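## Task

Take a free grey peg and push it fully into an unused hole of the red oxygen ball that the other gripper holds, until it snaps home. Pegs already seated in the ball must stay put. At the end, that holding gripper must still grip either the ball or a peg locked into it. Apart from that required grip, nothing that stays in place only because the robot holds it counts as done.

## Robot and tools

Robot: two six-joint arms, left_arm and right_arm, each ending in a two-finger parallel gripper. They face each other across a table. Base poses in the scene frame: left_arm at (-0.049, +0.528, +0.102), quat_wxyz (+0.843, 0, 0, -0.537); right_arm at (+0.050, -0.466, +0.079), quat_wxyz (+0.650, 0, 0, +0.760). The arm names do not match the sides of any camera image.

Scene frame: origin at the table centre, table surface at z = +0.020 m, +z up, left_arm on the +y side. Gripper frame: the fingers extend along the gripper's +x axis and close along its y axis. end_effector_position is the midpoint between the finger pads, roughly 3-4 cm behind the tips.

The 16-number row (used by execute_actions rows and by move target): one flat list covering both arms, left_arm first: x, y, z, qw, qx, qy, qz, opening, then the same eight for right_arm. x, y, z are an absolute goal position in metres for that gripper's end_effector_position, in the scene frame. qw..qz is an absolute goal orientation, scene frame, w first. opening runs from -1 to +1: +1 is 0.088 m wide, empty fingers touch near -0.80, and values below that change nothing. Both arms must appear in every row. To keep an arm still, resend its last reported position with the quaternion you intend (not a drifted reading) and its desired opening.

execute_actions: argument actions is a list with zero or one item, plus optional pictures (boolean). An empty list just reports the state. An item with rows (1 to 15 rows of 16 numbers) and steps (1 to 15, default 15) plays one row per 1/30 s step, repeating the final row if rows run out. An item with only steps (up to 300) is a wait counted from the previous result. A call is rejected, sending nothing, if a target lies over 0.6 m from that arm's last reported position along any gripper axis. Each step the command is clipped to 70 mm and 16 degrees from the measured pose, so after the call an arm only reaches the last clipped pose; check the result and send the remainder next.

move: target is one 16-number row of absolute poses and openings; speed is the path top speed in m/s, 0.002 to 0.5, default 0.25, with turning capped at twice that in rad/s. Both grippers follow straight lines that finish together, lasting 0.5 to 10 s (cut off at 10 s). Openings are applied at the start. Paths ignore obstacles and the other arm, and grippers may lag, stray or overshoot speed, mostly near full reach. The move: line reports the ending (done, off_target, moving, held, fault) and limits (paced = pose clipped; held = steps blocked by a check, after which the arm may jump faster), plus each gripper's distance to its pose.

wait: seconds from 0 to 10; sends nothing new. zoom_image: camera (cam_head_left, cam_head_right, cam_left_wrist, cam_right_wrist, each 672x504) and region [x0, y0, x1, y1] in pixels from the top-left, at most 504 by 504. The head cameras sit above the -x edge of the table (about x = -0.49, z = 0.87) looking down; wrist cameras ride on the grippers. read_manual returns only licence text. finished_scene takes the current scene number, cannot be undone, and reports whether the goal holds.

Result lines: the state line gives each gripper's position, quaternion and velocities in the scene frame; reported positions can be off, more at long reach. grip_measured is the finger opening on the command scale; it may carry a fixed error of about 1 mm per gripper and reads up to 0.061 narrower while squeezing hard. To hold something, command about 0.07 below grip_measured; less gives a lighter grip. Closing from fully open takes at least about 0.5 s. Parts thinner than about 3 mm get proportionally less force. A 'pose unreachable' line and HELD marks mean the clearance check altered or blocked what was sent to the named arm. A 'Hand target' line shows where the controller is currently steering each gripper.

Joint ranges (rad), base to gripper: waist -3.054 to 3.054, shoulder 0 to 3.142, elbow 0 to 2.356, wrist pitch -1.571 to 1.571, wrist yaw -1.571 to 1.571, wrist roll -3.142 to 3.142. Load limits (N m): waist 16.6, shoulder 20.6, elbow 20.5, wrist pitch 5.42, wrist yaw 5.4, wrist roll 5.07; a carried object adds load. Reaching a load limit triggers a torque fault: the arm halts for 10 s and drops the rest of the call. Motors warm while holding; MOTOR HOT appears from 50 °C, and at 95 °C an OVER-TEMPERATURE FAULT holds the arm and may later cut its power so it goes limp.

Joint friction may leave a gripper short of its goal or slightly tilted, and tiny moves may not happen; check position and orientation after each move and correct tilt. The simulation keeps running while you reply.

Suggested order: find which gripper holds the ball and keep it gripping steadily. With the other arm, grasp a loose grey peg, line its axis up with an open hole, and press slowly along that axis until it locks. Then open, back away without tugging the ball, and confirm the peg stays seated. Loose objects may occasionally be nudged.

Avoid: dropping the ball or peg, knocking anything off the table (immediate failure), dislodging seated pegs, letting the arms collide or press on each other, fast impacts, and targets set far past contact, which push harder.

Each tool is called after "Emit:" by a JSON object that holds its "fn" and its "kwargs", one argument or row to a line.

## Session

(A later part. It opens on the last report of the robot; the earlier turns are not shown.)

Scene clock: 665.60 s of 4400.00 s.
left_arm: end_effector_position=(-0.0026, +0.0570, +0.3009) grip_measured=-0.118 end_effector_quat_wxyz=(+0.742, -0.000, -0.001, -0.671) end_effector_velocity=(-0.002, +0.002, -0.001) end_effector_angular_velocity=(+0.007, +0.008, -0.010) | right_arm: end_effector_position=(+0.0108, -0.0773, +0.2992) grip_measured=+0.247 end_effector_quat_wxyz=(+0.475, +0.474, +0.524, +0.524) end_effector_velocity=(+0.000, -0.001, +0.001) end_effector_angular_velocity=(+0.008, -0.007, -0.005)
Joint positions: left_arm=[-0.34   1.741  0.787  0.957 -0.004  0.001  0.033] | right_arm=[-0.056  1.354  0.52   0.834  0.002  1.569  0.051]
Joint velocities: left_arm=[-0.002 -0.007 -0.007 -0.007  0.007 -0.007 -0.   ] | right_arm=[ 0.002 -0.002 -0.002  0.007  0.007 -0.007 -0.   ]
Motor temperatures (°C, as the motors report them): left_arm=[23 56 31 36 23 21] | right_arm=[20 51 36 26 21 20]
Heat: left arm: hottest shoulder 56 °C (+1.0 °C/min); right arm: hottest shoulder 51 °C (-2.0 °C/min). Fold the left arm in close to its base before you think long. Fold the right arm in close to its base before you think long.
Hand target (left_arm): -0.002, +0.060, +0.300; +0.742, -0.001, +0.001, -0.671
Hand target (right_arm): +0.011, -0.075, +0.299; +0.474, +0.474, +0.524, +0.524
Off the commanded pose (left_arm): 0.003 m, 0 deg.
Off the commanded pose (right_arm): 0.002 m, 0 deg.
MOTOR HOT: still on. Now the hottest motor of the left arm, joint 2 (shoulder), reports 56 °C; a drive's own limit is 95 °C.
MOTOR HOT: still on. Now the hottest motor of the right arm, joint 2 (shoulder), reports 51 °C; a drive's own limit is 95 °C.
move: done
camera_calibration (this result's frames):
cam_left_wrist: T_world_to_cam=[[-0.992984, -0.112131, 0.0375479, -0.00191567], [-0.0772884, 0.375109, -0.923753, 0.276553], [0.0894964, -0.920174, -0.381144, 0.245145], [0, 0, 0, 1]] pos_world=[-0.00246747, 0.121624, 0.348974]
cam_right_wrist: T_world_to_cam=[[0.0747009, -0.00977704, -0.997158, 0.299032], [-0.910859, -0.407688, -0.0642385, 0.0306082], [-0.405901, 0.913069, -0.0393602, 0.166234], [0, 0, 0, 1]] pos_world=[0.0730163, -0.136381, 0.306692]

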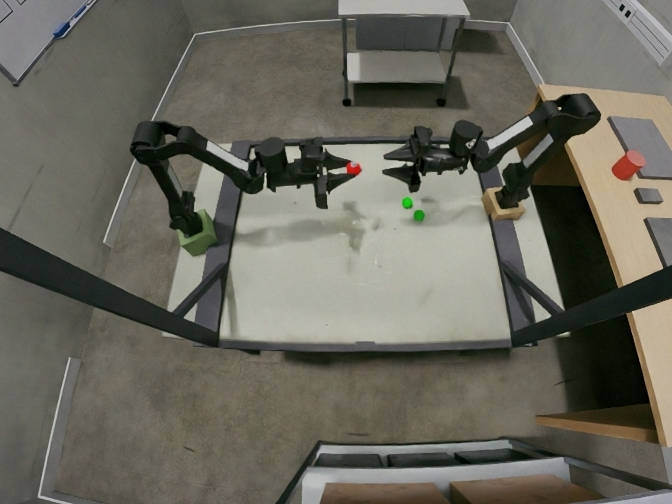

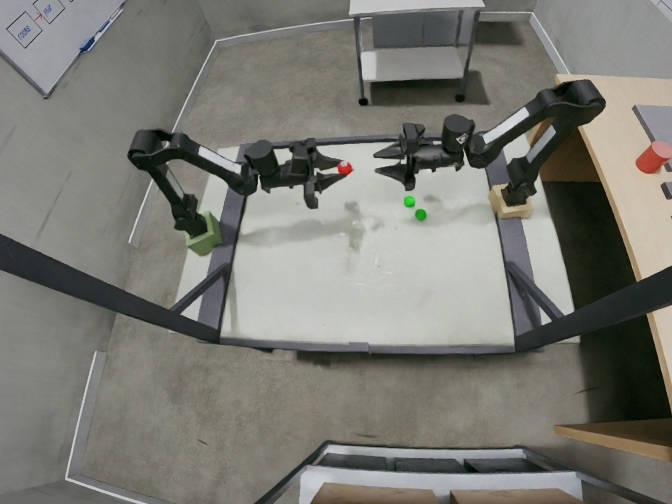

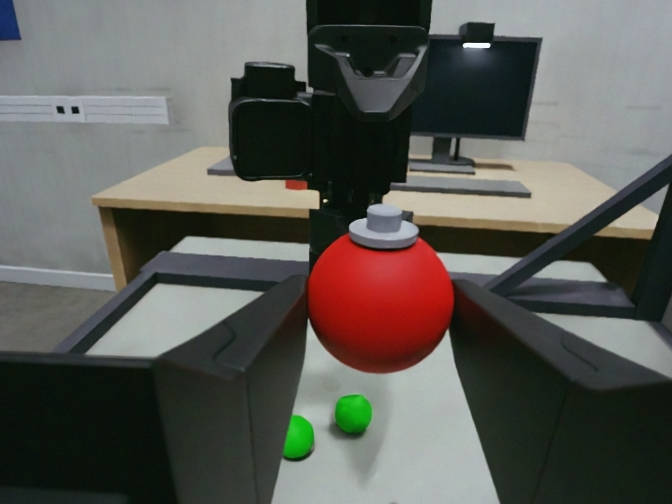

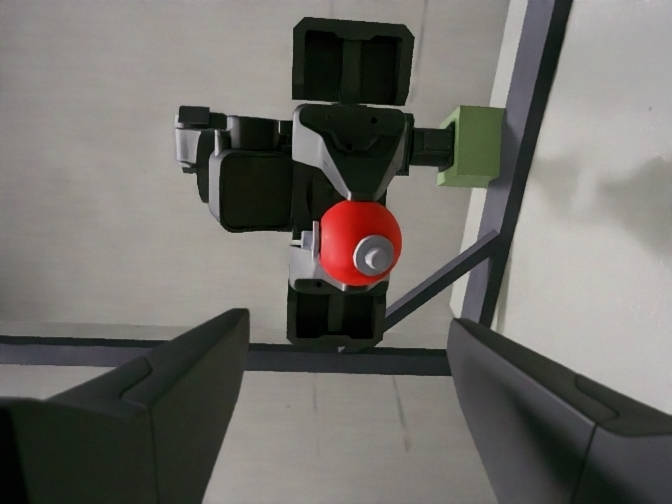

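Now the right camera sees the inserted peg edge-on, so I can inspect the seating gap directly.

Emit:
{"fn": "zoom_image", "kwargs": {
  "camera": "cam_right_wrist",
  "region": [290, 195, 410, 295]
}}

Region (290, 195, 410, 295) of cam_right_wrist's 672x504 image, scaled by 4.200, with more detail than that image has.

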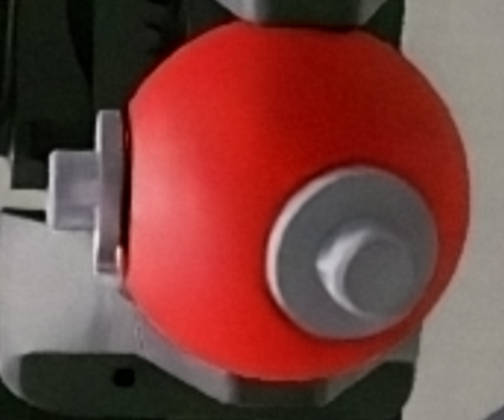

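Emit:
{"fn": "move", "kwargs": {
  "target": [-0.0024,0.0603,0.3000,0.7414,0.0,0.0,-0.6711,-0.20, 0.0098,-0.0300,0.2965,0.4745,0.4745,0.5243,0.5243,0.25],
  "speed": 0.08
}}

Scene clock: 681.83 s of 4400.00 s.
left_arm: end_effector_position=(-0.0026, +0.0570, +0.3009) grip_measured=-0.118 end_effector_quat_wxyz=(+0.741, -0.000, -0.001, -0.671) end_effector_velocity=(-0.000, +0.001, -0.001) end_effector_angular_velocity=(+0.007, +0.008, +0.005) | right_arm: end_effector_position=(+0.0097, -0.0327, +0.2973) grip_measured=+0.247 end_effector_quat_wxyz=(+0.475, +0.475, +0.523, +0.525) end_effector_velocity=(-0.000, +0.001, -0.002) end_effector_angular_velocity=(-0.008, +0.007, +0.005)
Joint positions: left_arm=[-0.34   1.741  0.787  0.957 -0.003  0.001  0.033] | right_arm=[-0.067  1.547  0.671  0.878 -0.009  1.569  0.051]
Joint velocities: left_arm=[-0.002 -0.002 -0.002 -0.007 -0.007 -0.007 -0.   ] | right_arm=[-0.002  0.002  0.002 -0.007 -0.007  0.007 -0.   ]
Motor temperatures (°C, as the motors report them): left_arm=[23 54 31 38 23 21] | right_arm=[20 46 37 29 21 20]
Heat: left arm: hottest shoulder 54 °C (-1.0 °C/min); right arm: hottest shoulder 46 °C (-7.0 °C/min). Fold the left arm in close to its base before you think long.
Hand target (left_arm): -0.002, +0.060, +0.300; +0.741, +0.000, -0.000, -0.671
Hand target (right_arm): +0.010, -0.030, +0.296; +0.475, +0.475, +0.524, +0.524
Off the commanded pose (left_arm): 0.003 m, 0 deg.
Off the commanded pose (right_arm): 0.003 m, 0 deg.
MOTOR HOT: still on. Now the hottest motor of the left arm, joint 2 (shoulder), reports 54 °C; a drive's own limit is 95 °C.
MOTOR HOT: cleared. Now the hottest motor of the right arm, joint 2 (shoulder), reports 46 °C.
After step 90, 12.27 s passed at rest.
move: done
camera_calibration (this result's frames):
cam_left_wrist: T_world_to_cam=[[-0.993069, -0.111373, 0.0375448, -0.00194965], [-0.0769994, 0.375168, -0.923753, 0.276551], [0.0887955, -0.920242, -0.381144, 0.245147], [0, 0, 0, 1]] pos_world=[-0.00240983, 0.121624, 0.348974]
cam_right_wrist: T_world_to_cam=[[0.0744863, -0.00756107, -0.997193, 0.297747], [-0.911183, -0.406846, -0.0649768, 0.0478821], [-0.405213, 0.913466, -0.0371939, 0.124324], [0, 0, 0, 1]] pos_world=[0.0718291, -0.091834, 0.304647]

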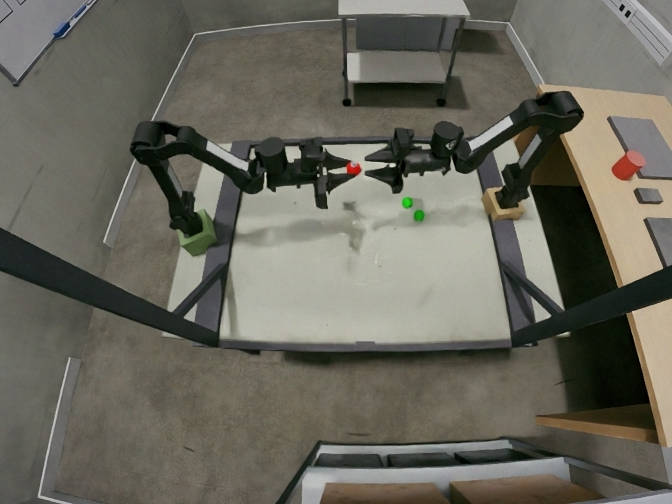

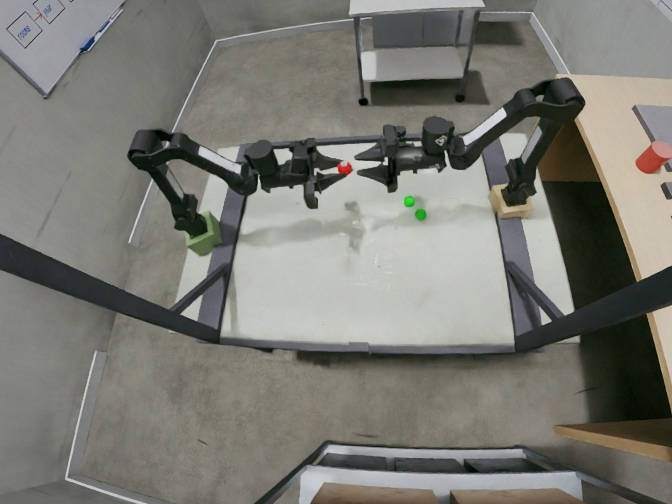

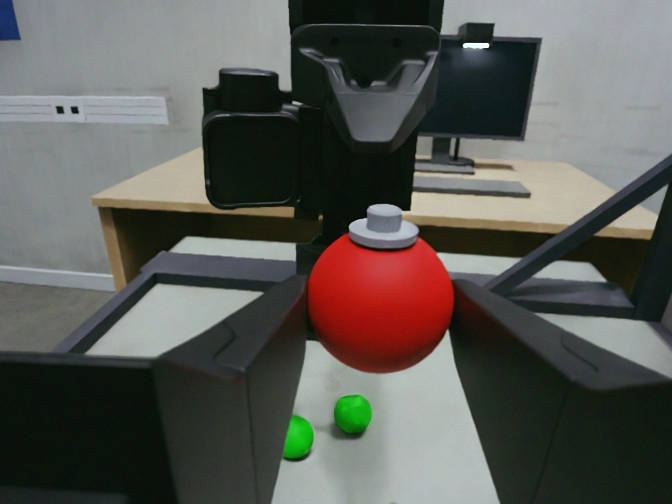

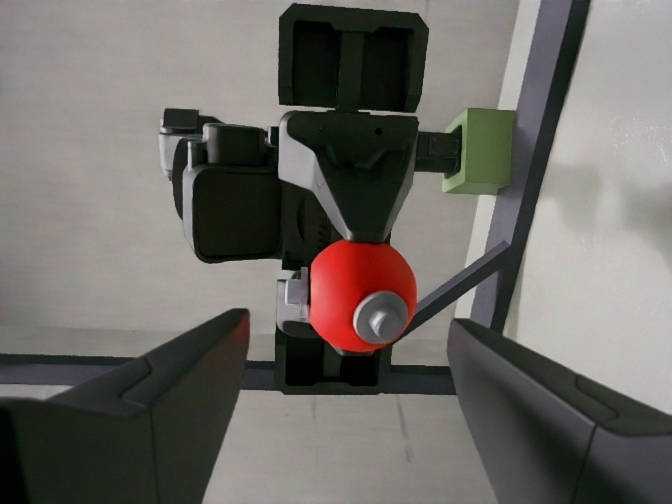

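Emit:
{"fn": "move", "kwargs": {
  "target": [-0.0024,0.0603,0.3000,0.7414,0.0,0.0,-0.6711,-0.20, 0.0048,0.0067,0.2953,0.4745,0.4745,0.5243,0.5243,0.25],
  "speed": 0.06
}}

Scene clock: 692.43 s of 4400.00 s.
left_arm: end_effector_position=(-0.0026, +0.0571, +0.3009) grip_measured=-0.118 end_effector_quat_wxyz=(+0.741, -0.000, -0.001, -0.671) end_effector_velocity=(-0.005, +0.000, +0.002) end_effector_angular_velocity=(-0.009, +0.021, -0.015) | right_arm: end_effector_position=(+0.0060, +0.0038, +0.2979) grip_measured=+0.247 end_effector_quat_wxyz=(+0.473, +0.476, +0.522, +0.526) end_effector_velocity=(-0.002, +0.000, -0.002) end_effector_angular_velocity=(-0.005, -0.023, +0.019)
Joint positions: left_arm=[-0.34   1.741  0.787  0.957 -0.003  0.001  0.033] | right_arm=[-0.066  1.684  0.813  0.877 -0.009  1.569  0.051]
Joint velocities: left_arm=[-0.007 -0.002 -0.002  0.007  0.007 -0.022  0.   ] | right_arm=[-0.002  0.002  0.002 -0.007 -0.022 -0.022 -0.   ]
Motor temperatures (°C, as the motors report them): left_arm=[23 53 31 38 23 21] | right_arm=[20 45 37 30 21 20]
Heat: left arm: hottest shoulder 53 °C (-2.0 °C/min); right arm: hottest shoulder 45 °C (-8.1 °C/min). Fold the left arm in close to its base before you think long.
Hand target (left_arm): -0.002, +0.060, +0.300; +0.741, +0.000, +0.000, -0.671
Hand target (right_arm): +0.005, +0.007, +0.295; +0.474, +0.474, +0.524, +0.524
Off the commanded pose (left_arm): 0.003 m, 0 deg.
Off the commanded pose (right_arm): 0.004 m, 0 deg.
MOTOR HOT: still on. Now the hottest motor of the left arm, joint 2 (shoulder), reports 53 °C; a drive's own limit is 95 °C.
After step 90, 6.60 s passed at rest.
move: done
camera_calibration (this result's frames):
cam_left_wrist: T_world_to_cam=[[-0.993069, -0.111373, 0.0375448, -0.00194881], [-0.0769994, 0.375168, -0.923753, 0.276529], [0.0887955, -0.920242, -0.381144, 0.245245], [0, 0, 0, 1]] pos_world=[-0.00241942, 0.121723, 0.348991]
cam_right_wrist: T_world_to_cam=[[0.0740448, -0.00257908, -0.997252, 0.298938], [-0.910902, -0.407216, -0.0665803, 0.0599461], [-0.405925, 0.913328, -0.0325015, 0.0880811], [0, 0, 0, 1]] pos_world=[0.0682246, -0.0552649, 0.304971]

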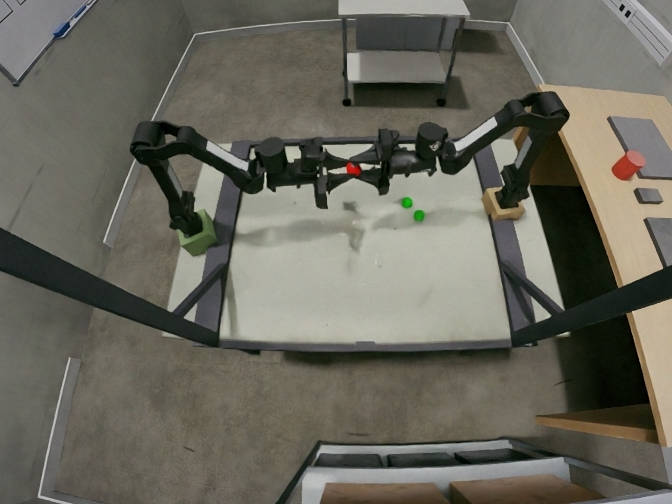

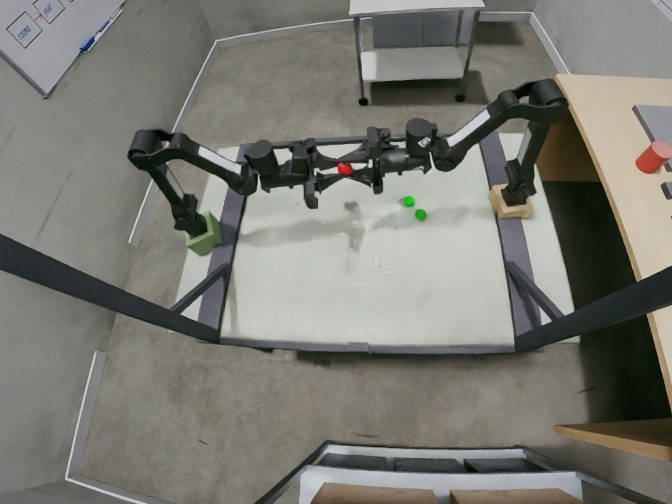

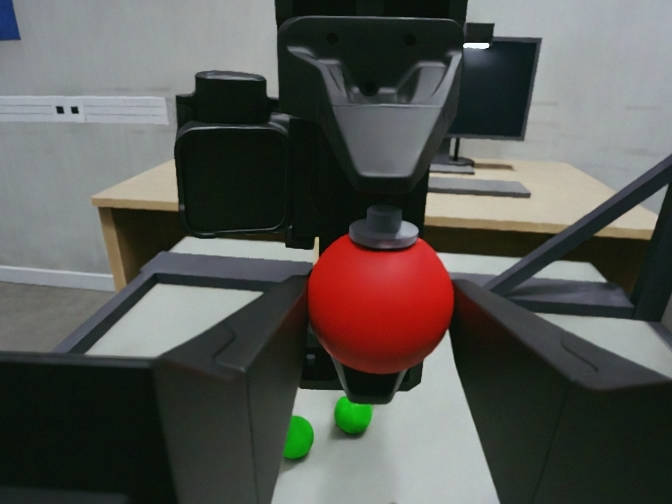

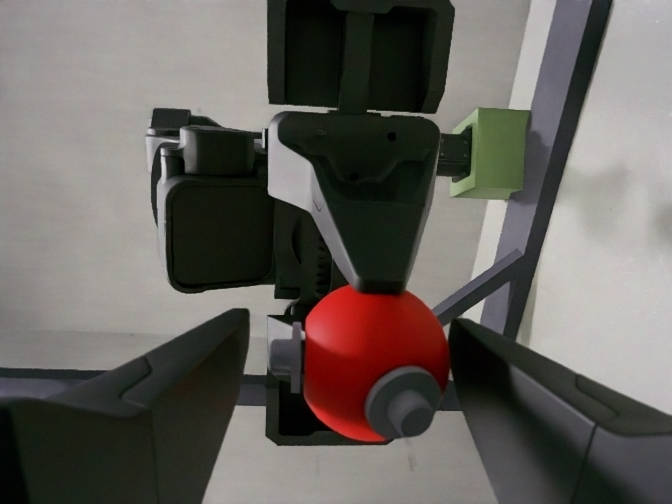

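Emit:
{"fn": "move", "kwargs": {
  "target": [-0.0024,0.0603,0.3000,0.7414,0.0,0.0,-0.6711,-0.20, 0.0047,0.0074,0.2926,0.4759,0.4731,0.5259,0.5227,0.10],
  "speed": 0.03
}}

Scene clock: 700.73 s of 4400.00 s.
left_arm: end_effector_position=(-0.0026, +0.0571, +0.3009) grip_measured=-0.118 end_effector_quat_wxyz=(+0.741, -0.000, -0.001, -0.671) end_effector_velocity=(-0.002, -0.000, -0.007) end_effector_angular_velocity=(+0.025, +0.024, -0.020) | right_arm: end_effector_position=(+0.0058, +0.0047, +0.2952) grip_measured=+0.103 end_effector_quat_wxyz=(+0.475, +0.474, +0.524, +0.525) end_effector_velocity=(+0.002, +0.000, -0.004) end_effector_angular_velocity=(-0.013, +0.006, -0.010)
Joint positions: left_arm=[-0.34   1.741  0.787  0.957 -0.003  0.001  0.033] | right_arm=[-0.066  1.69   0.814  0.876 -0.009  1.569  0.044]
Joint velocities: left_arm=[ 0.002  0.002 -0.002 -0.022  0.022 -0.022 -0.   ] | right_arm=[-0.002  0.002 -0.002 -0.007  0.007  0.007 -0.   ]
Motor temperatures (°C, as the motors report them): left_arm=[23 53 31 39 23 21] | right_arm=[20 44 37 30 21 20]
Heat: left arm: hottest shoulder 53 °C (-2.0 °C/min); right arm: hottest shoulder 44 °C (-9.0 °C/min). Fold the left arm in close to its base before you think long.
Hand target (left_arm): -0.002, +0.060, +0.300; +0.741, +0.000, +0.000, -0.671
Hand target (right_arm): +0.005, +0.007, +0.293; +0.476, +0.473, +0.526, +0.523
Off the commanded pose (left_arm): 0.003 m, 0 deg.
Off the commanded pose (right_arm): 0.004 m, 0 deg.
MOTOR HOT: still on. Now the hottest motor of the left arm, joint 2 (shoulder), reports 53 °C; a drive's own limit is 95 °C.
After step 90, 4.57 s passed at rest.
move: done
camera_calibration (this result's frames):
cam_left_wrist: T_world_to_cam=[[-0.993069, -0.111373, 0.0375448, -0.00194881], [-0.0769994, 0.375168, -0.923753, 0.276529], [0.0887955, -0.920242, -0.381144, 0.245245], [0, 0, 0, 1]] pos_world=[-0.00241942, 0.121723, 0.348991]
cam_right_wrist: T_world_to_cam=[[0.0746331, -0.00899113, -0.997171, 0.296271], [-0.910708, -0.407987, -0.0644831, 0.0592733], [-0.406252, 0.912944, -0.0386376, 0.0888907], [0, 0, 0, 1]] pos_world=[0.0679811, -0.0543057, 0.302689]

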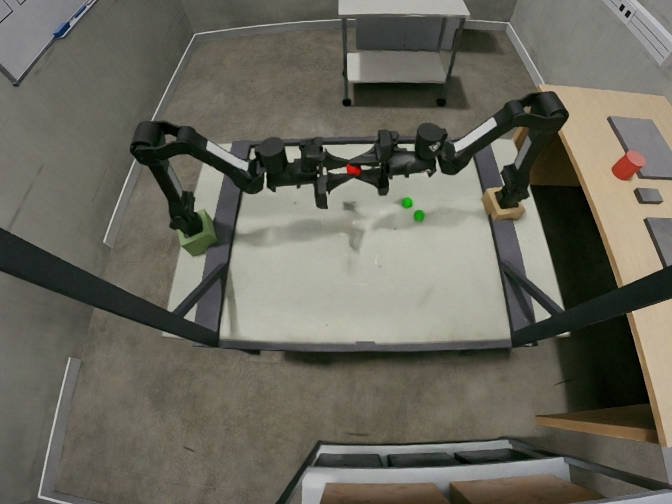

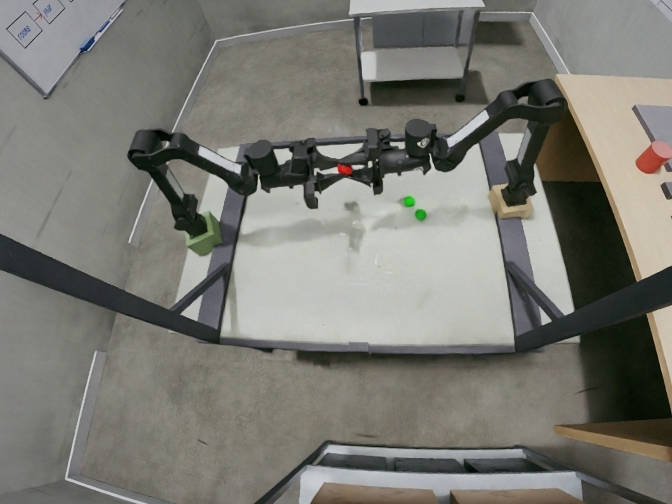

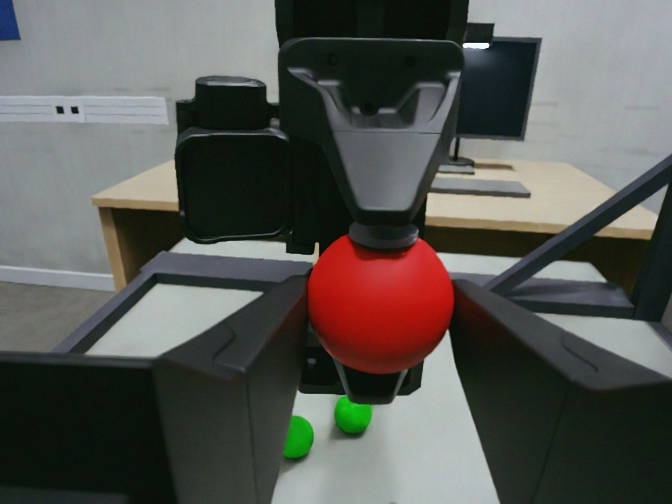

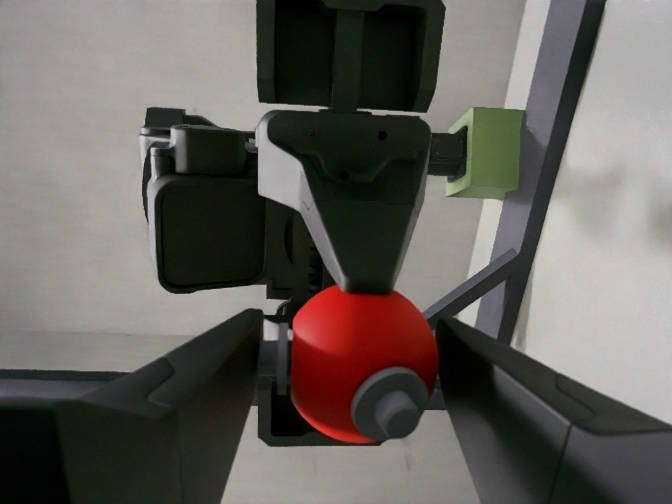

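Emit:
{"fn": "execute_actions", "kwargs": {
  "actions": [
    {"rows": [[-0.0024,0.0603,0.3000,0.7414,0.0,0.0,-0.6711,-0.20, 0.0047,0.0074,0.2926,0.4759,0.4731,0.5259,0.5227,0.08],[-0.0024,0.0603,0.3000,0.7414,0.0,0.0,-0.6711,-0.20, 0.0047,0.0074,0.2926,0.4759,0.4731,0.5259,0.5227,0.06],[-0.0024,0.0603,0.3000,0.7414,0.0,0.0,-0.6711,-0.20, 0.0047,0.0074,0.2926,0.4759,0.4731,0.5259,0.5227,0.045],[-0.0024,0.0603,0.3000,0.7414,0.0,0.0,-0.6711,-0.20, 0.0047,0.0074,0.2926,0.4759,0.4731,0.5259,0.5227,0.03],[-0.0024,0.0603,0.3000,0.7414,0.0,0.0,-0.6711,-0.20, 0.0047,0.0074,0.2926,0.4759,0.4731,0.5259,0.5227,0.02],[-0.0024,0.0603,0.3000,0.7414,0.0,0.0,-0.6711,-0.20, 0.0047,0.0074,0.2926,0.4759,0.4731,0.5259,0.5227,0.01],[-0.0024,0.0603,0.3000,0.7414,0.0,0.0,-0.6711,-0.20, 0.0047,0.0074,0.2926,0.4759,0.4731,0.5259,0.5227,0.0],[-0.0024,0.0603,0.3000,0.7414,0.0,0.0,-0.6711,-0.20, 0.0047,0.0074,0.2926,0.4759,0.4731,0.5259,0.5227,-0.01],[-0.0024,0.0603,0.3000,0.7414,0.0,0.0,-0.6711,-0.20, 0.0047,0.0074,0.2926,0.4759,0.4731,0.5259,0.5227,-0.02],[-0.0024,0.0603,0.3000,0.7414,0.0,0.0,-0.6711,-0.20, 0.0047,0.0074,0.2926,0.4759,0.4731,0.5259,0.5227,-0.03],[-0.0024,0.0603,0.3000,0.7414,0.0,0.0,-0.6711,-0.20, 0.0047,0.0074,0.2926,0.4759,0.4731,0.5259,0.5227,-0.04],[-0.0024,0.0603,0.3000,0.7414,0.0,0.0,-0.6711,-0.20, 0.0047,0.0074,0.2926,0.4759,0.4731,0.5259,0.5227,-0.05],[-0.0024,0.0603,0.3000,0.7414,0.0,0.0,-0.6711,-0.20, 0.0047,0.0074,0.2926,0.4759,0.4731,0.5259,0.5227,-0.06],[-0.0024,0.0603,0.3000,0.7414,0.0,0.0,-0.6711,-0.20, 0.0047,0.0074,0.2926,0.4759,0.4731,0.5259,0.5227,-0.07],[-0.0024,0.0603,0.3000,0.7414,0.0,0.0,-0.6711,-0.20, 0.0047,0.0074,0.2926,0.4759,0.4731,0.5259,0.5227,-0.08]], "steps": 15}
  ],
  "pictures": false
}}

Emit:
{"fn": "execute_actions", "kwargs": {
  "actions": [
    {"rows": [[-0.0024,0.0603,0.3000,0.7414,0.0,0.0,-0.6711,-0.20, 0.0047,0.0074,0.2926,0.4759,0.4731,0.5259,0.5227,-0.09],[-0.0024,0.0603,0.3000,0.7414,0.0,0.0,-0.6711,-0.20, 0.0047,0.0074,0.2926,0.4759,0.4731,0.5259,0.5227,-0.10],[-0.0024,0.0603,0.3000,0.7414,0.0,0.0,-0.6711,-0.20, 0.0047,0.0074,0.2926,0.4759,0.4731,0.5259,0.5227,-0.11],[-0.0024,0.0603,0.3000,0.7414,0.0,0.0,-0.6711,-0.20, 0.0047,0.0074,0.2926,0.4759,0.4731,0.5259,0.5227,-0.12],[-0.0024,0.0603,0.3000,0.7414,0.0,0.0,-0.6711,-0.20, 0.0047,0.0074,0.2926,0.4759,0.4731,0.5259,0.5227,-0.13],[-0.0024,0.0603,0.3000,0.7414,0.0,0.0,-0.6711,-0.20, 0.0047,0.0074,0.2926,0.4759,0.4731,0.5259,0.5227,-0.14],[-0.0024,0.0603,0.3000,0.7414,0.0,0.0,-0.6711,-0.20, 0.0047,0.0074,0.2926,0.4759,0.4731,0.5259,0.5227,-0.15]], "steps": 15}
  ]
}}

Emit:
{"fn": "zoom_image", "kwargs": {
  "camera": "cam_right_wrist",
  "region": [250, 290, 350, 410]
}}

Scene clock: 714.90 s of 4400.00 s.
left_arm: end_effector_position=(-0.0026, +0.0573, +0.3008) grip_measured=-0.118 end_effector_quat_wxyz=(+0.741, -0.000, -0.001, -0.671) end_effector_velocity=(-0.002, +0.001, -0.003) end_effector_angular_velocity=(+0.010, +0.023, -0.010) | right_arm: end_effector_position=(+0.0058, +0.0049, +0.2956) grip_measured=-0.018 end_effector_quat_wxyz=(+0.475, +0.474, +0.524, +0.525) end_effector_velocity=(+0.000, -0.001, -0.000) end_effector_angular_velocity=(+0.003, -0.007, +0.005)
Joint positions: left_arm=[-0.34   1.74   0.785  0.957 -0.003  0.001  0.033] | right_arm=[-0.066  1.69   0.816  0.875 -0.009  1.569  0.038]
Joint velocities: left_arm=[-0.002 -0.002 -0.007 -0.007  0.007 -0.022 -0.   ] | right_arm=[-0.002 -0.002 -0.007  0.007 -0.007 -0.007  0.   ]
Motor temperatures (°C, as the motors report them): left_arm=[23 52 31 39 23 21] | right_arm=[20 44 37 31 21 20]
Heat: left arm: hottest shoulder 52 °C (-4.0 °C/min); right arm: hottest shoulder 44 °C (-9.0 °C/min). Fold the left arm in close to its base before you think long.
Hand target (left_arm): -0.002, +0.060, +0.300; +0.741, +0.000, +0.000, -0.671
Hand target (right_arm): +0.005, +0.007, +0.292; +0.476, +0.473, +0.526, +0.523
Off the commanded pose (left_arm): 0.003 m, 0 deg.
Off the commanded pose (right_arm): 0.004 m, 0 deg.
MOTOR HOT: still on. Now the hottest motor of the left arm, joint 2 (shoulder), reports 52 °C; a drive's own limit is 95 °C.
Steps of this call (steps 1 to 90: nothing new was sent; then 10.67 s passed at rest; steps 91 to 105: all 15 steps of this action). Readings (end_effector_position):
91: left_arm (-0.0026, +0.0571, +0.3009) | right_arm (+0.0058, +0.0048, +0.2954)
92: left_arm (-0.0026, +0.0571, +0.3009) | right_arm (+0.0058, +0.0048, +0.2954)
94: left_arm (-0.0026, +0.0571, +0.3009) | right_arm (+0.0058, +0.0049, +0.2956)
98: left_arm (-0.0026, +0.0572, +0.3006) | right_arm (+0.0058, +0.0049, +0.2956)
105: the state above

Scene clock: 715.40 s of 4400.00 s.
left_arm: end_effector_position=(-0.0026, +0.0573, +0.3008) grip_measured=-0.118 end_effector_quat_wxyz=(+0.741, -0.000, -0.001, -0.671) end_effector_velocity=(+0.002, +0.001, +0.002) end_effector_angular_velocity=(-0.007, -0.008, +0.020) | right_arm: end_effector_position=(+0.0058, +0.0049, +0.2956) grip_measured=-0.018 end_effector_quat_wxyz=(+0.475, +0.474, +0.524, +0.525) end_effector_velocity=(+0.002, -0.000, -0.002) end_effector_angular_velocity=(-0.007, -0.008, -0.000)
Joint positions: left_arm=[-0.34   1.74   0.785  0.957 -0.003  0.001  0.033] | right_arm=[-0.066  1.69   0.816  0.875 -0.009  1.569  0.038]
Joint velocities: left_arm=[-0.002 -0.002 -0.002  0.007 -0.022  0.007 -0.   ] | right_arm=[-0.007 -0.002 -0.002 -0.007 -0.007 -0.007 -0.   ]
Motor temperatures (°C, as the motors report them): left_arm=[23 52 31 39 23 21] | right_arm=[20 44 37 31 21 20]
Heat: left arm: hottest shoulder 52 °C (-4.0 °C/min); right arm: hottest shoulder 44 °C (-9.1 °C/min). Fold the left arm in close to its base before you think long.
Hand target (left_arm): -0.002, +0.060, +0.300; +0.741, +0.000, -0.000, -0.671
Hand target (right_arm): +0.005, +0.007, +0.293; +0.476, +0.473, +0.526, +0.523
Off the commanded pose (left_arm): 0.003 m, 0 deg.
Off the commanded pose (right_arm): 0.004 m, 0 deg.
MOTOR HOT: still on. Now the hottest motor of the left arm, joint 2 (shoulder), reports 52 °C; a drive's own limit is 95 °C.
Steps of this call (steps 1 to 15: all 15 steps of this action). Readings (end_effector_position):
1: left_arm (-0.0026, +0.0573, +0.3008) | right_arm (+0.0058, +0.0049, +0.2956)
2: left_arm (-0.0026, +0.0573, +0.3008) | right_arm (+0.0058, +0.0049, +0.2956)
4: left_arm (-0.0026, +0.0573, +0.3008) | right_arm (+0.0058, +0.0049, +0.2956)
8: left_arm (-0.0026, +0.0573, +0.3008) | right_arm (+0.0058, +0.0049, +0.2956)
15: the state above
camera_calibration (this result's frames):
cam_left_wrist: T_world_to_cam=[[-0.993068, -0.111387, 0.0375391, -0.00193782], [-0.0770334, 0.375519, -0.923608, 0.276252], [0.0887814, -0.920097, -0.381496, 0.245538], [0, 0, 0, 1]] pos_world=[-0.0024429, 0.121965, 0.348893]
cam_right_wrist: T_world_to_cam=[[0.0745985, -0.00861231, -0.997176, 0.296588], [-0.91071, -0.407962, -0.0646065, 0.0593854], [-0.406254, 0.912958, -0.0382767, 0.0886343], [0, 0, 0, 1]] pos_world=[0.0679658, -0.0541381, 0.30298]

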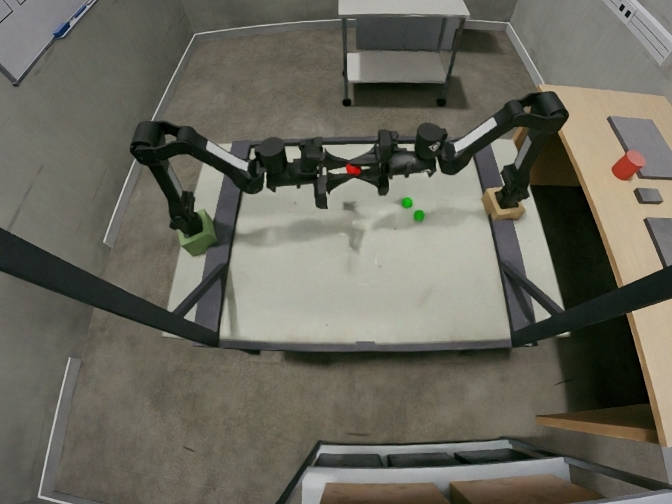

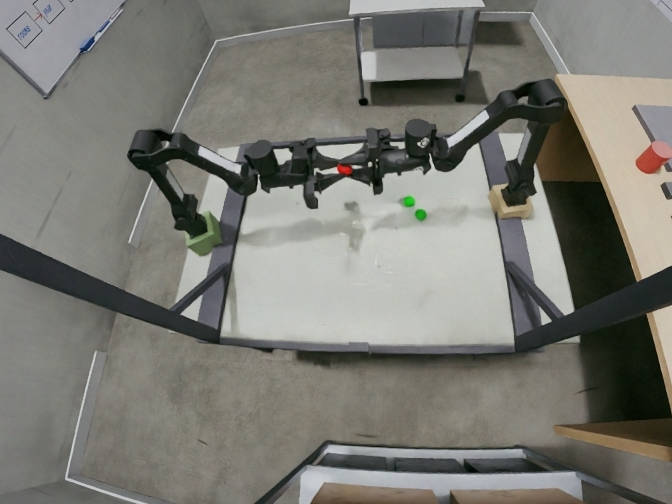

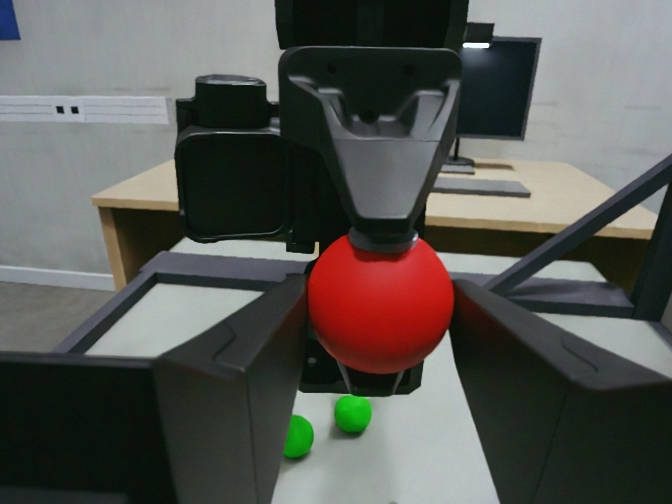

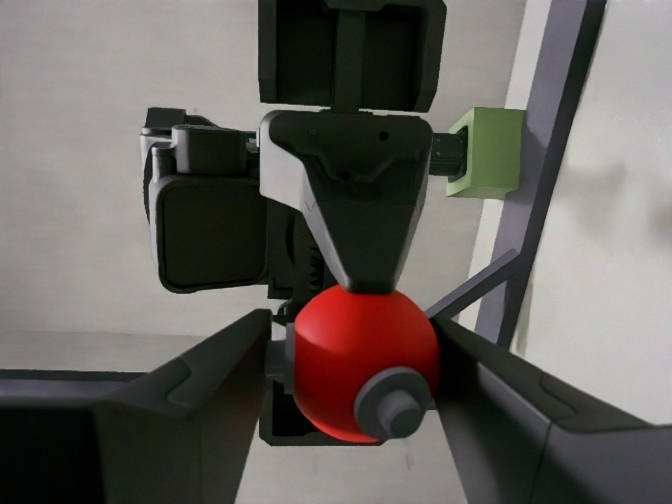

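Region (250, 290, 350, 410) of cam_right_wrist's 672x504 image, scaled by 4.200, with more detail than that image has.

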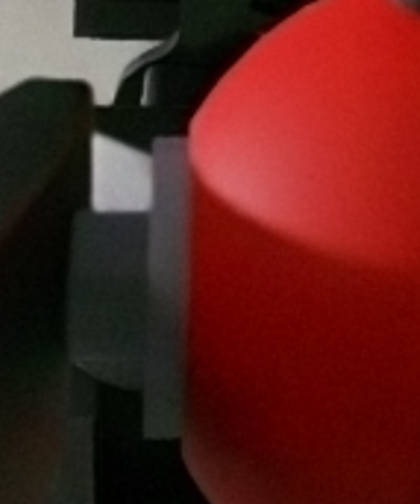

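Emit:
{"fn": "move", "kwargs": {
  "target": [-0.0024,0.0603,0.3000,0.7414,0.0,0.0,-0.6711,-0.20, 0.0058,0.0049,0.2956,0.475,0.474,0.524,0.525,0.25],
  "speed": 0.05
}}

Emit:
{"fn": "zoom_image", "kwargs": {
  "camera": "cam_right_wrist",
  "region": [250, 290, 350, 410]
}}

Emit:
{"fn": "zoom_image", "kwargs": {
  "camera": "cam_left_wrist",
  "region": [330, 170, 435, 275]
}}

Scene clock: 719.40 s of 4400.00 s.
left_arm: end_effector_position=(-0.0026, +0.0573, +0.3008) grip_measured=-0.118 end_effector_quat_wxyz=(+0.741, -0.000, -0.001, -0.671) end_effector_velocity=(-0.002, -0.000, -0.003) end_effector_angular_velocity=(+0.016, +0.009, -0.000) | right_arm: end_effector_position=(+0.0058, +0.0049, +0.2956) grip_measured=+0.246 end_effector_quat_wxyz=(+0.474, +0.474, +0.524, +0.525) end_effector_velocity=(+0.000, -0.001, +0.002) end_effector_angular_velocity=(+0.008, -0.007, +0.005)
Joint positions: left_arm=[-0.34   1.74   0.785  0.957 -0.003  0.001  0.033] | right_arm=[-0.066  1.69   0.816  0.875 -0.009  1.57   0.051]
Joint velocities: left_arm=[-0.007 -0.002  0.002 -0.022 -0.007 -0.007  0.   ] | right_arm=[-0.002 -0.002 -0.002  0.007 -0.007 -0.007 -0.   ]
Motor temperatures (°C, as the motors report them): left_arm=[23 52 31 39 23 21] | right_arm=[20 44 37 31 21 20]
Heat: left arm: hottest shoulder 52 °C (-4.0 °C/min); right arm: hottest shoulder 44 °C (-9.1 °C/min). Fold the left arm in close to its base before you think long.
Hand target (left_arm): -0.002, +0.060, +0.300; +0.741, +0.000, -0.000, -0.671
Hand target (right_arm): +0.006, +0.005, +0.296; +0.475, +0.474, +0.524, +0.525
Off the commanded pose (left_arm): 0.003 m, 0 deg.
Off the commanded pose (right_arm): 0.000 m, 0 deg.
MOTOR HOT: still on. Now the hottest motor of the left arm, joint 2 (shoulder), reports 52 °C; a drive's own limit is 95 °C.
After step 90, 0.30 s passed at rest.
move: done
camera_calibration (this result's frames):
cam_left_wrist: T_world_to_cam=[[-0.993068, -0.111387, 0.0375391, -0.00193782], [-0.0770334, 0.375519, -0.923608, 0.276252], [0.0887814, -0.920097, -0.381496, 0.245538], [0, 0, 0, 1]] pos_world=[-0.0024429, 0.121965, 0.348893]
cam_right_wrist: T_world_to_cam=[[0.07422, -0.00865011, -0.997204, 0.296599], [-0.910734, -0.407965, -0.0642454, 0.0592788], [-0.406269, 0.912957, -0.0381571, 0.088599], [0, 0, 0, 1]] pos_world=[0.0679687, -0.0541378, 0.302959]

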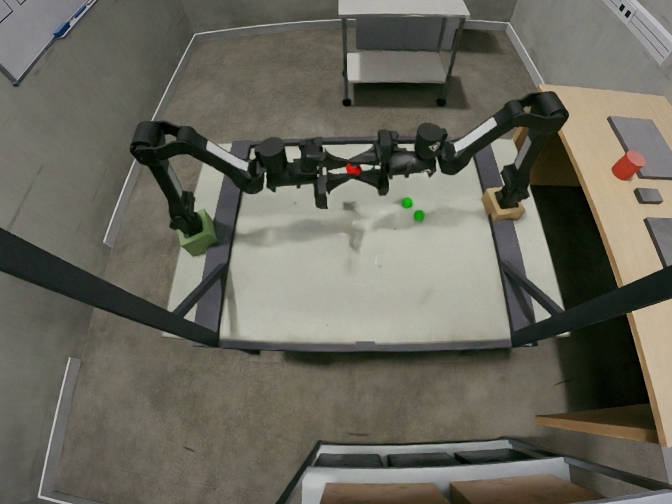

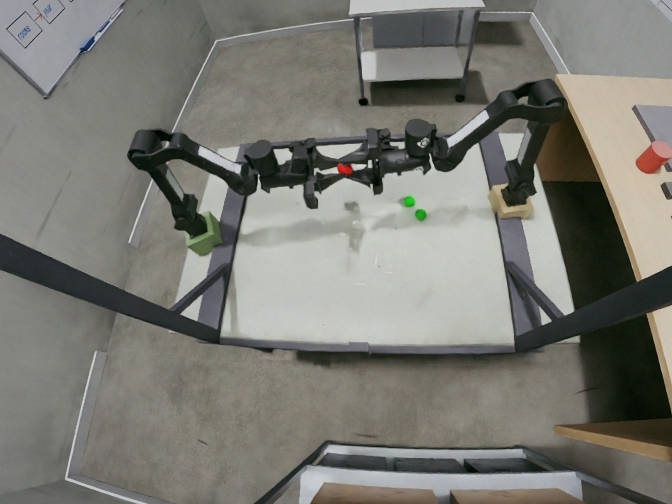

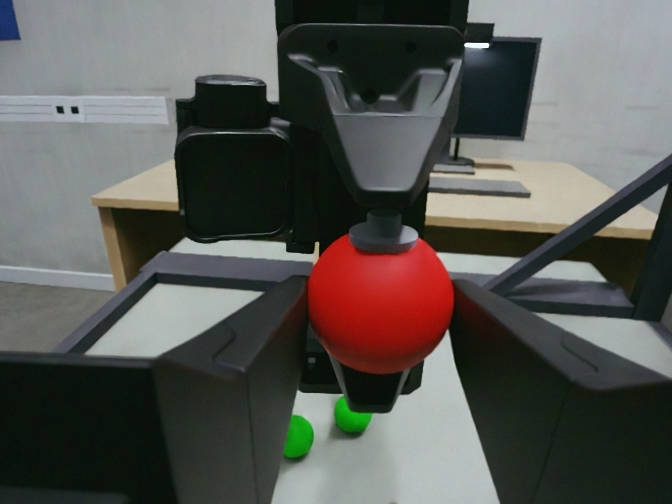

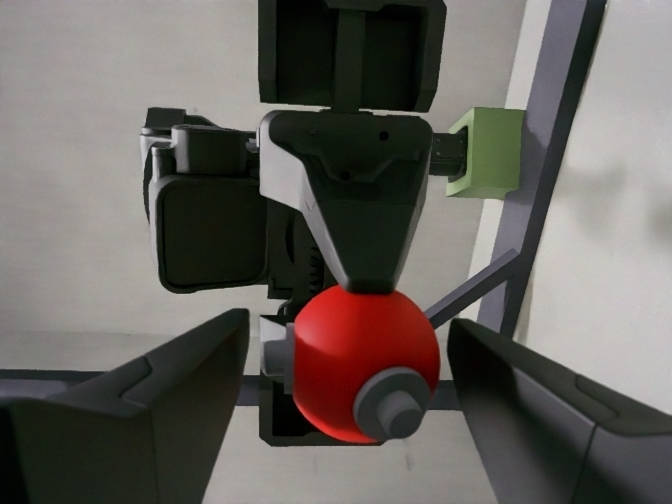

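Region (250, 290, 350, 410) of cam_right_wrist's 672x504 image, scaled by 4.200, with more detail than that image has.

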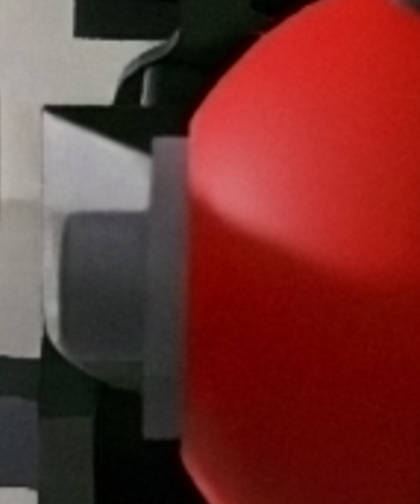

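Region (330, 170, 435, 275) of cam_left_wrist's 672x504 image, scaled by 4.800, with more detail than that image has.

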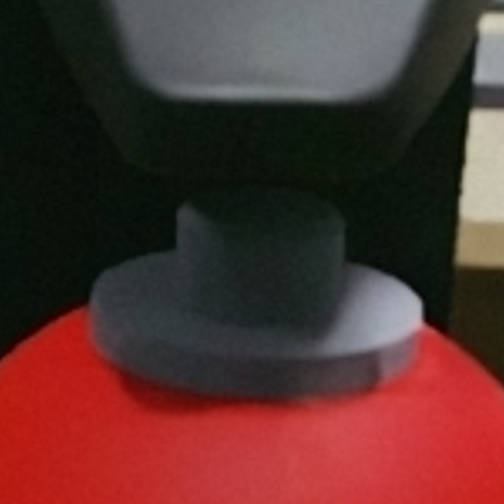

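The collar now stays flush after release, with no gap and the front edge at about 398 px. I'll retract the right gripper and finish.

Emit:
{"fn": "move", "kwargs": {
  "target": [-0.0024,0.0603,0.3000,0.7414,0.0,0.0,-0.6711,-0.20, 0.0123,-0.0600,0.2960,0.475,0.474,0.524,0.525,0.25],
  "speed": 0.1
}}

Scene clock: 722.50 s of 4400.00 s.
left_arm: end_effector_position=(-0.0026, +0.0573, +0.3008) grip_measured=-0.118 end_effector_quat_wxyz=(+0.741, -0.000, -0.001, -0.671) end_effector_velocity=(-0.000, +0.001, -0.001) end_effector_angular_velocity=(+0.005, +0.023, +0.005) | right_arm: end_effector_position=(+0.0114, -0.0573, +0.2983) grip_measured=+0.247 end_effector_quat_wxyz=(+0.473, +0.476, +0.523, +0.526) end_effector_velocity=(+0.000, -0.003, -0.004) end_effector_angular_velocity=(-0.011, -0.008, +0.005)
Joint positions: left_arm=[-0.34   1.74   0.785  0.957 -0.003  0.001  0.033] | right_arm=[-0.066  1.447  0.583  0.87  -0.009  1.57   0.051]
Joint velocities: left_arm=[-0.002 -0.002 -0.002 -0.007 -0.007 -0.022 -0.   ] | right_arm=[-0.002 -0.007 -0.012 -0.007 -0.007 -0.007 -0.   ]
Motor temperatures (°C, as the motors report them): left_arm=[23 52 31 39 23 21] | right_arm=[20 44 37 31 21 20]
Heat: left arm: hottest shoulder 52 °C (-4.0 °C/min); right arm: hottest shoulder 44 °C (-8.1 °C/min). Fold the left arm in close to its base before you think long.
Hand target (left_arm): -0.002, +0.060, +0.300; +0.741, +0.000, -0.000, -0.671
Hand target (right_arm): +0.012, -0.060, +0.296; +0.475, +0.474, +0.524, +0.525
Off the commanded pose (left_arm): 0.003 m, 0 deg.
Off the commanded pose (right_arm): 0.004 m, 0 deg.
MOTOR HOT: still on. Now the hottest motor of the left arm, joint 2 (shoulder), reports 52 °C; a drive's own limit is 95 °C.
move: done
camera_calibration (this result's frames):
cam_left_wrist: T_world_to_cam=[[-0.993068, -0.111387, 0.0375391, -0.00193782], [-0.0770334, 0.375519, -0.923608, 0.276252], [0.0887814, -0.920097, -0.381496, 0.245538], [0, 0, 0, 1]] pos_world=[-0.0024429, 0.121965, 0.348893]
cam_right_wrist: T_world_to_cam=[[0.07384, -0.00448278, -0.99726, 0.298617], [-0.910759, -0.407694, -0.0656026, 0.0396575], [-0.406282, 0.913108, -0.0341868, 0.146639], [0, 0, 0, 1]] pos_world=[0.0736455, -0.116391, 0.305414]

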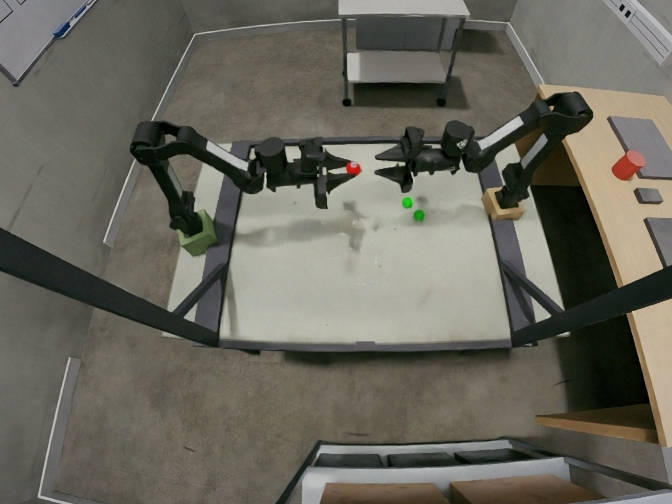

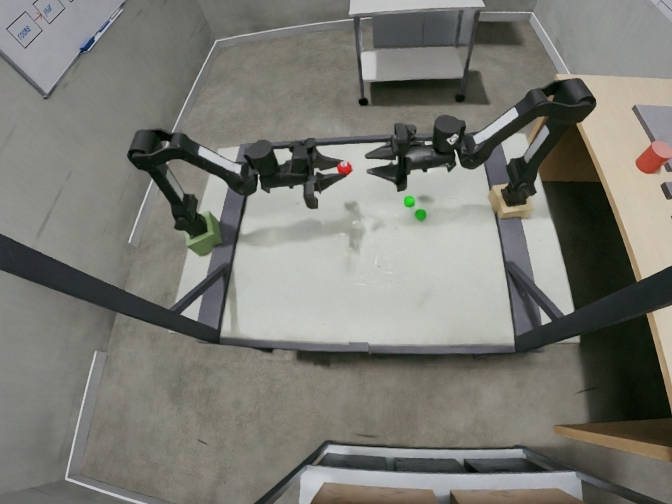

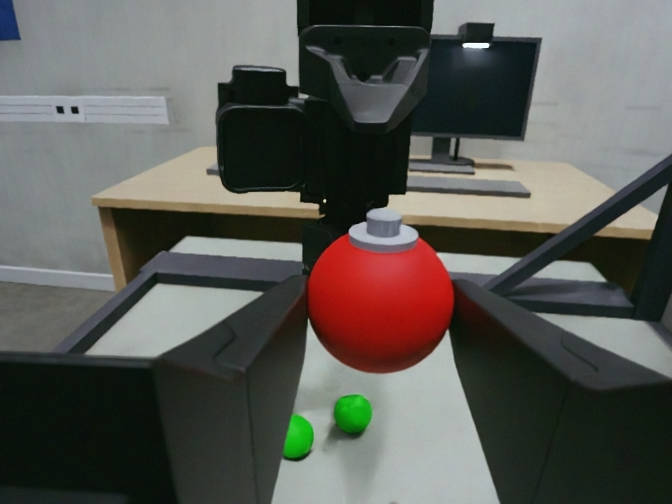

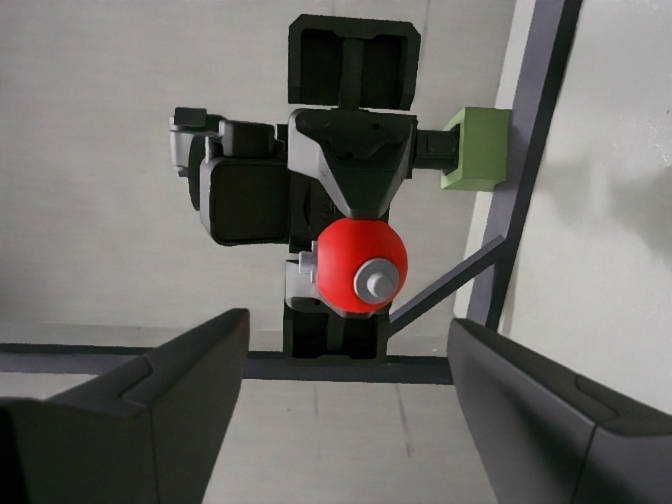

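Emit:
{"fn": "finished_scene", "kwargs": {
  "scene": 2
}}

The scene is finished: the task was done.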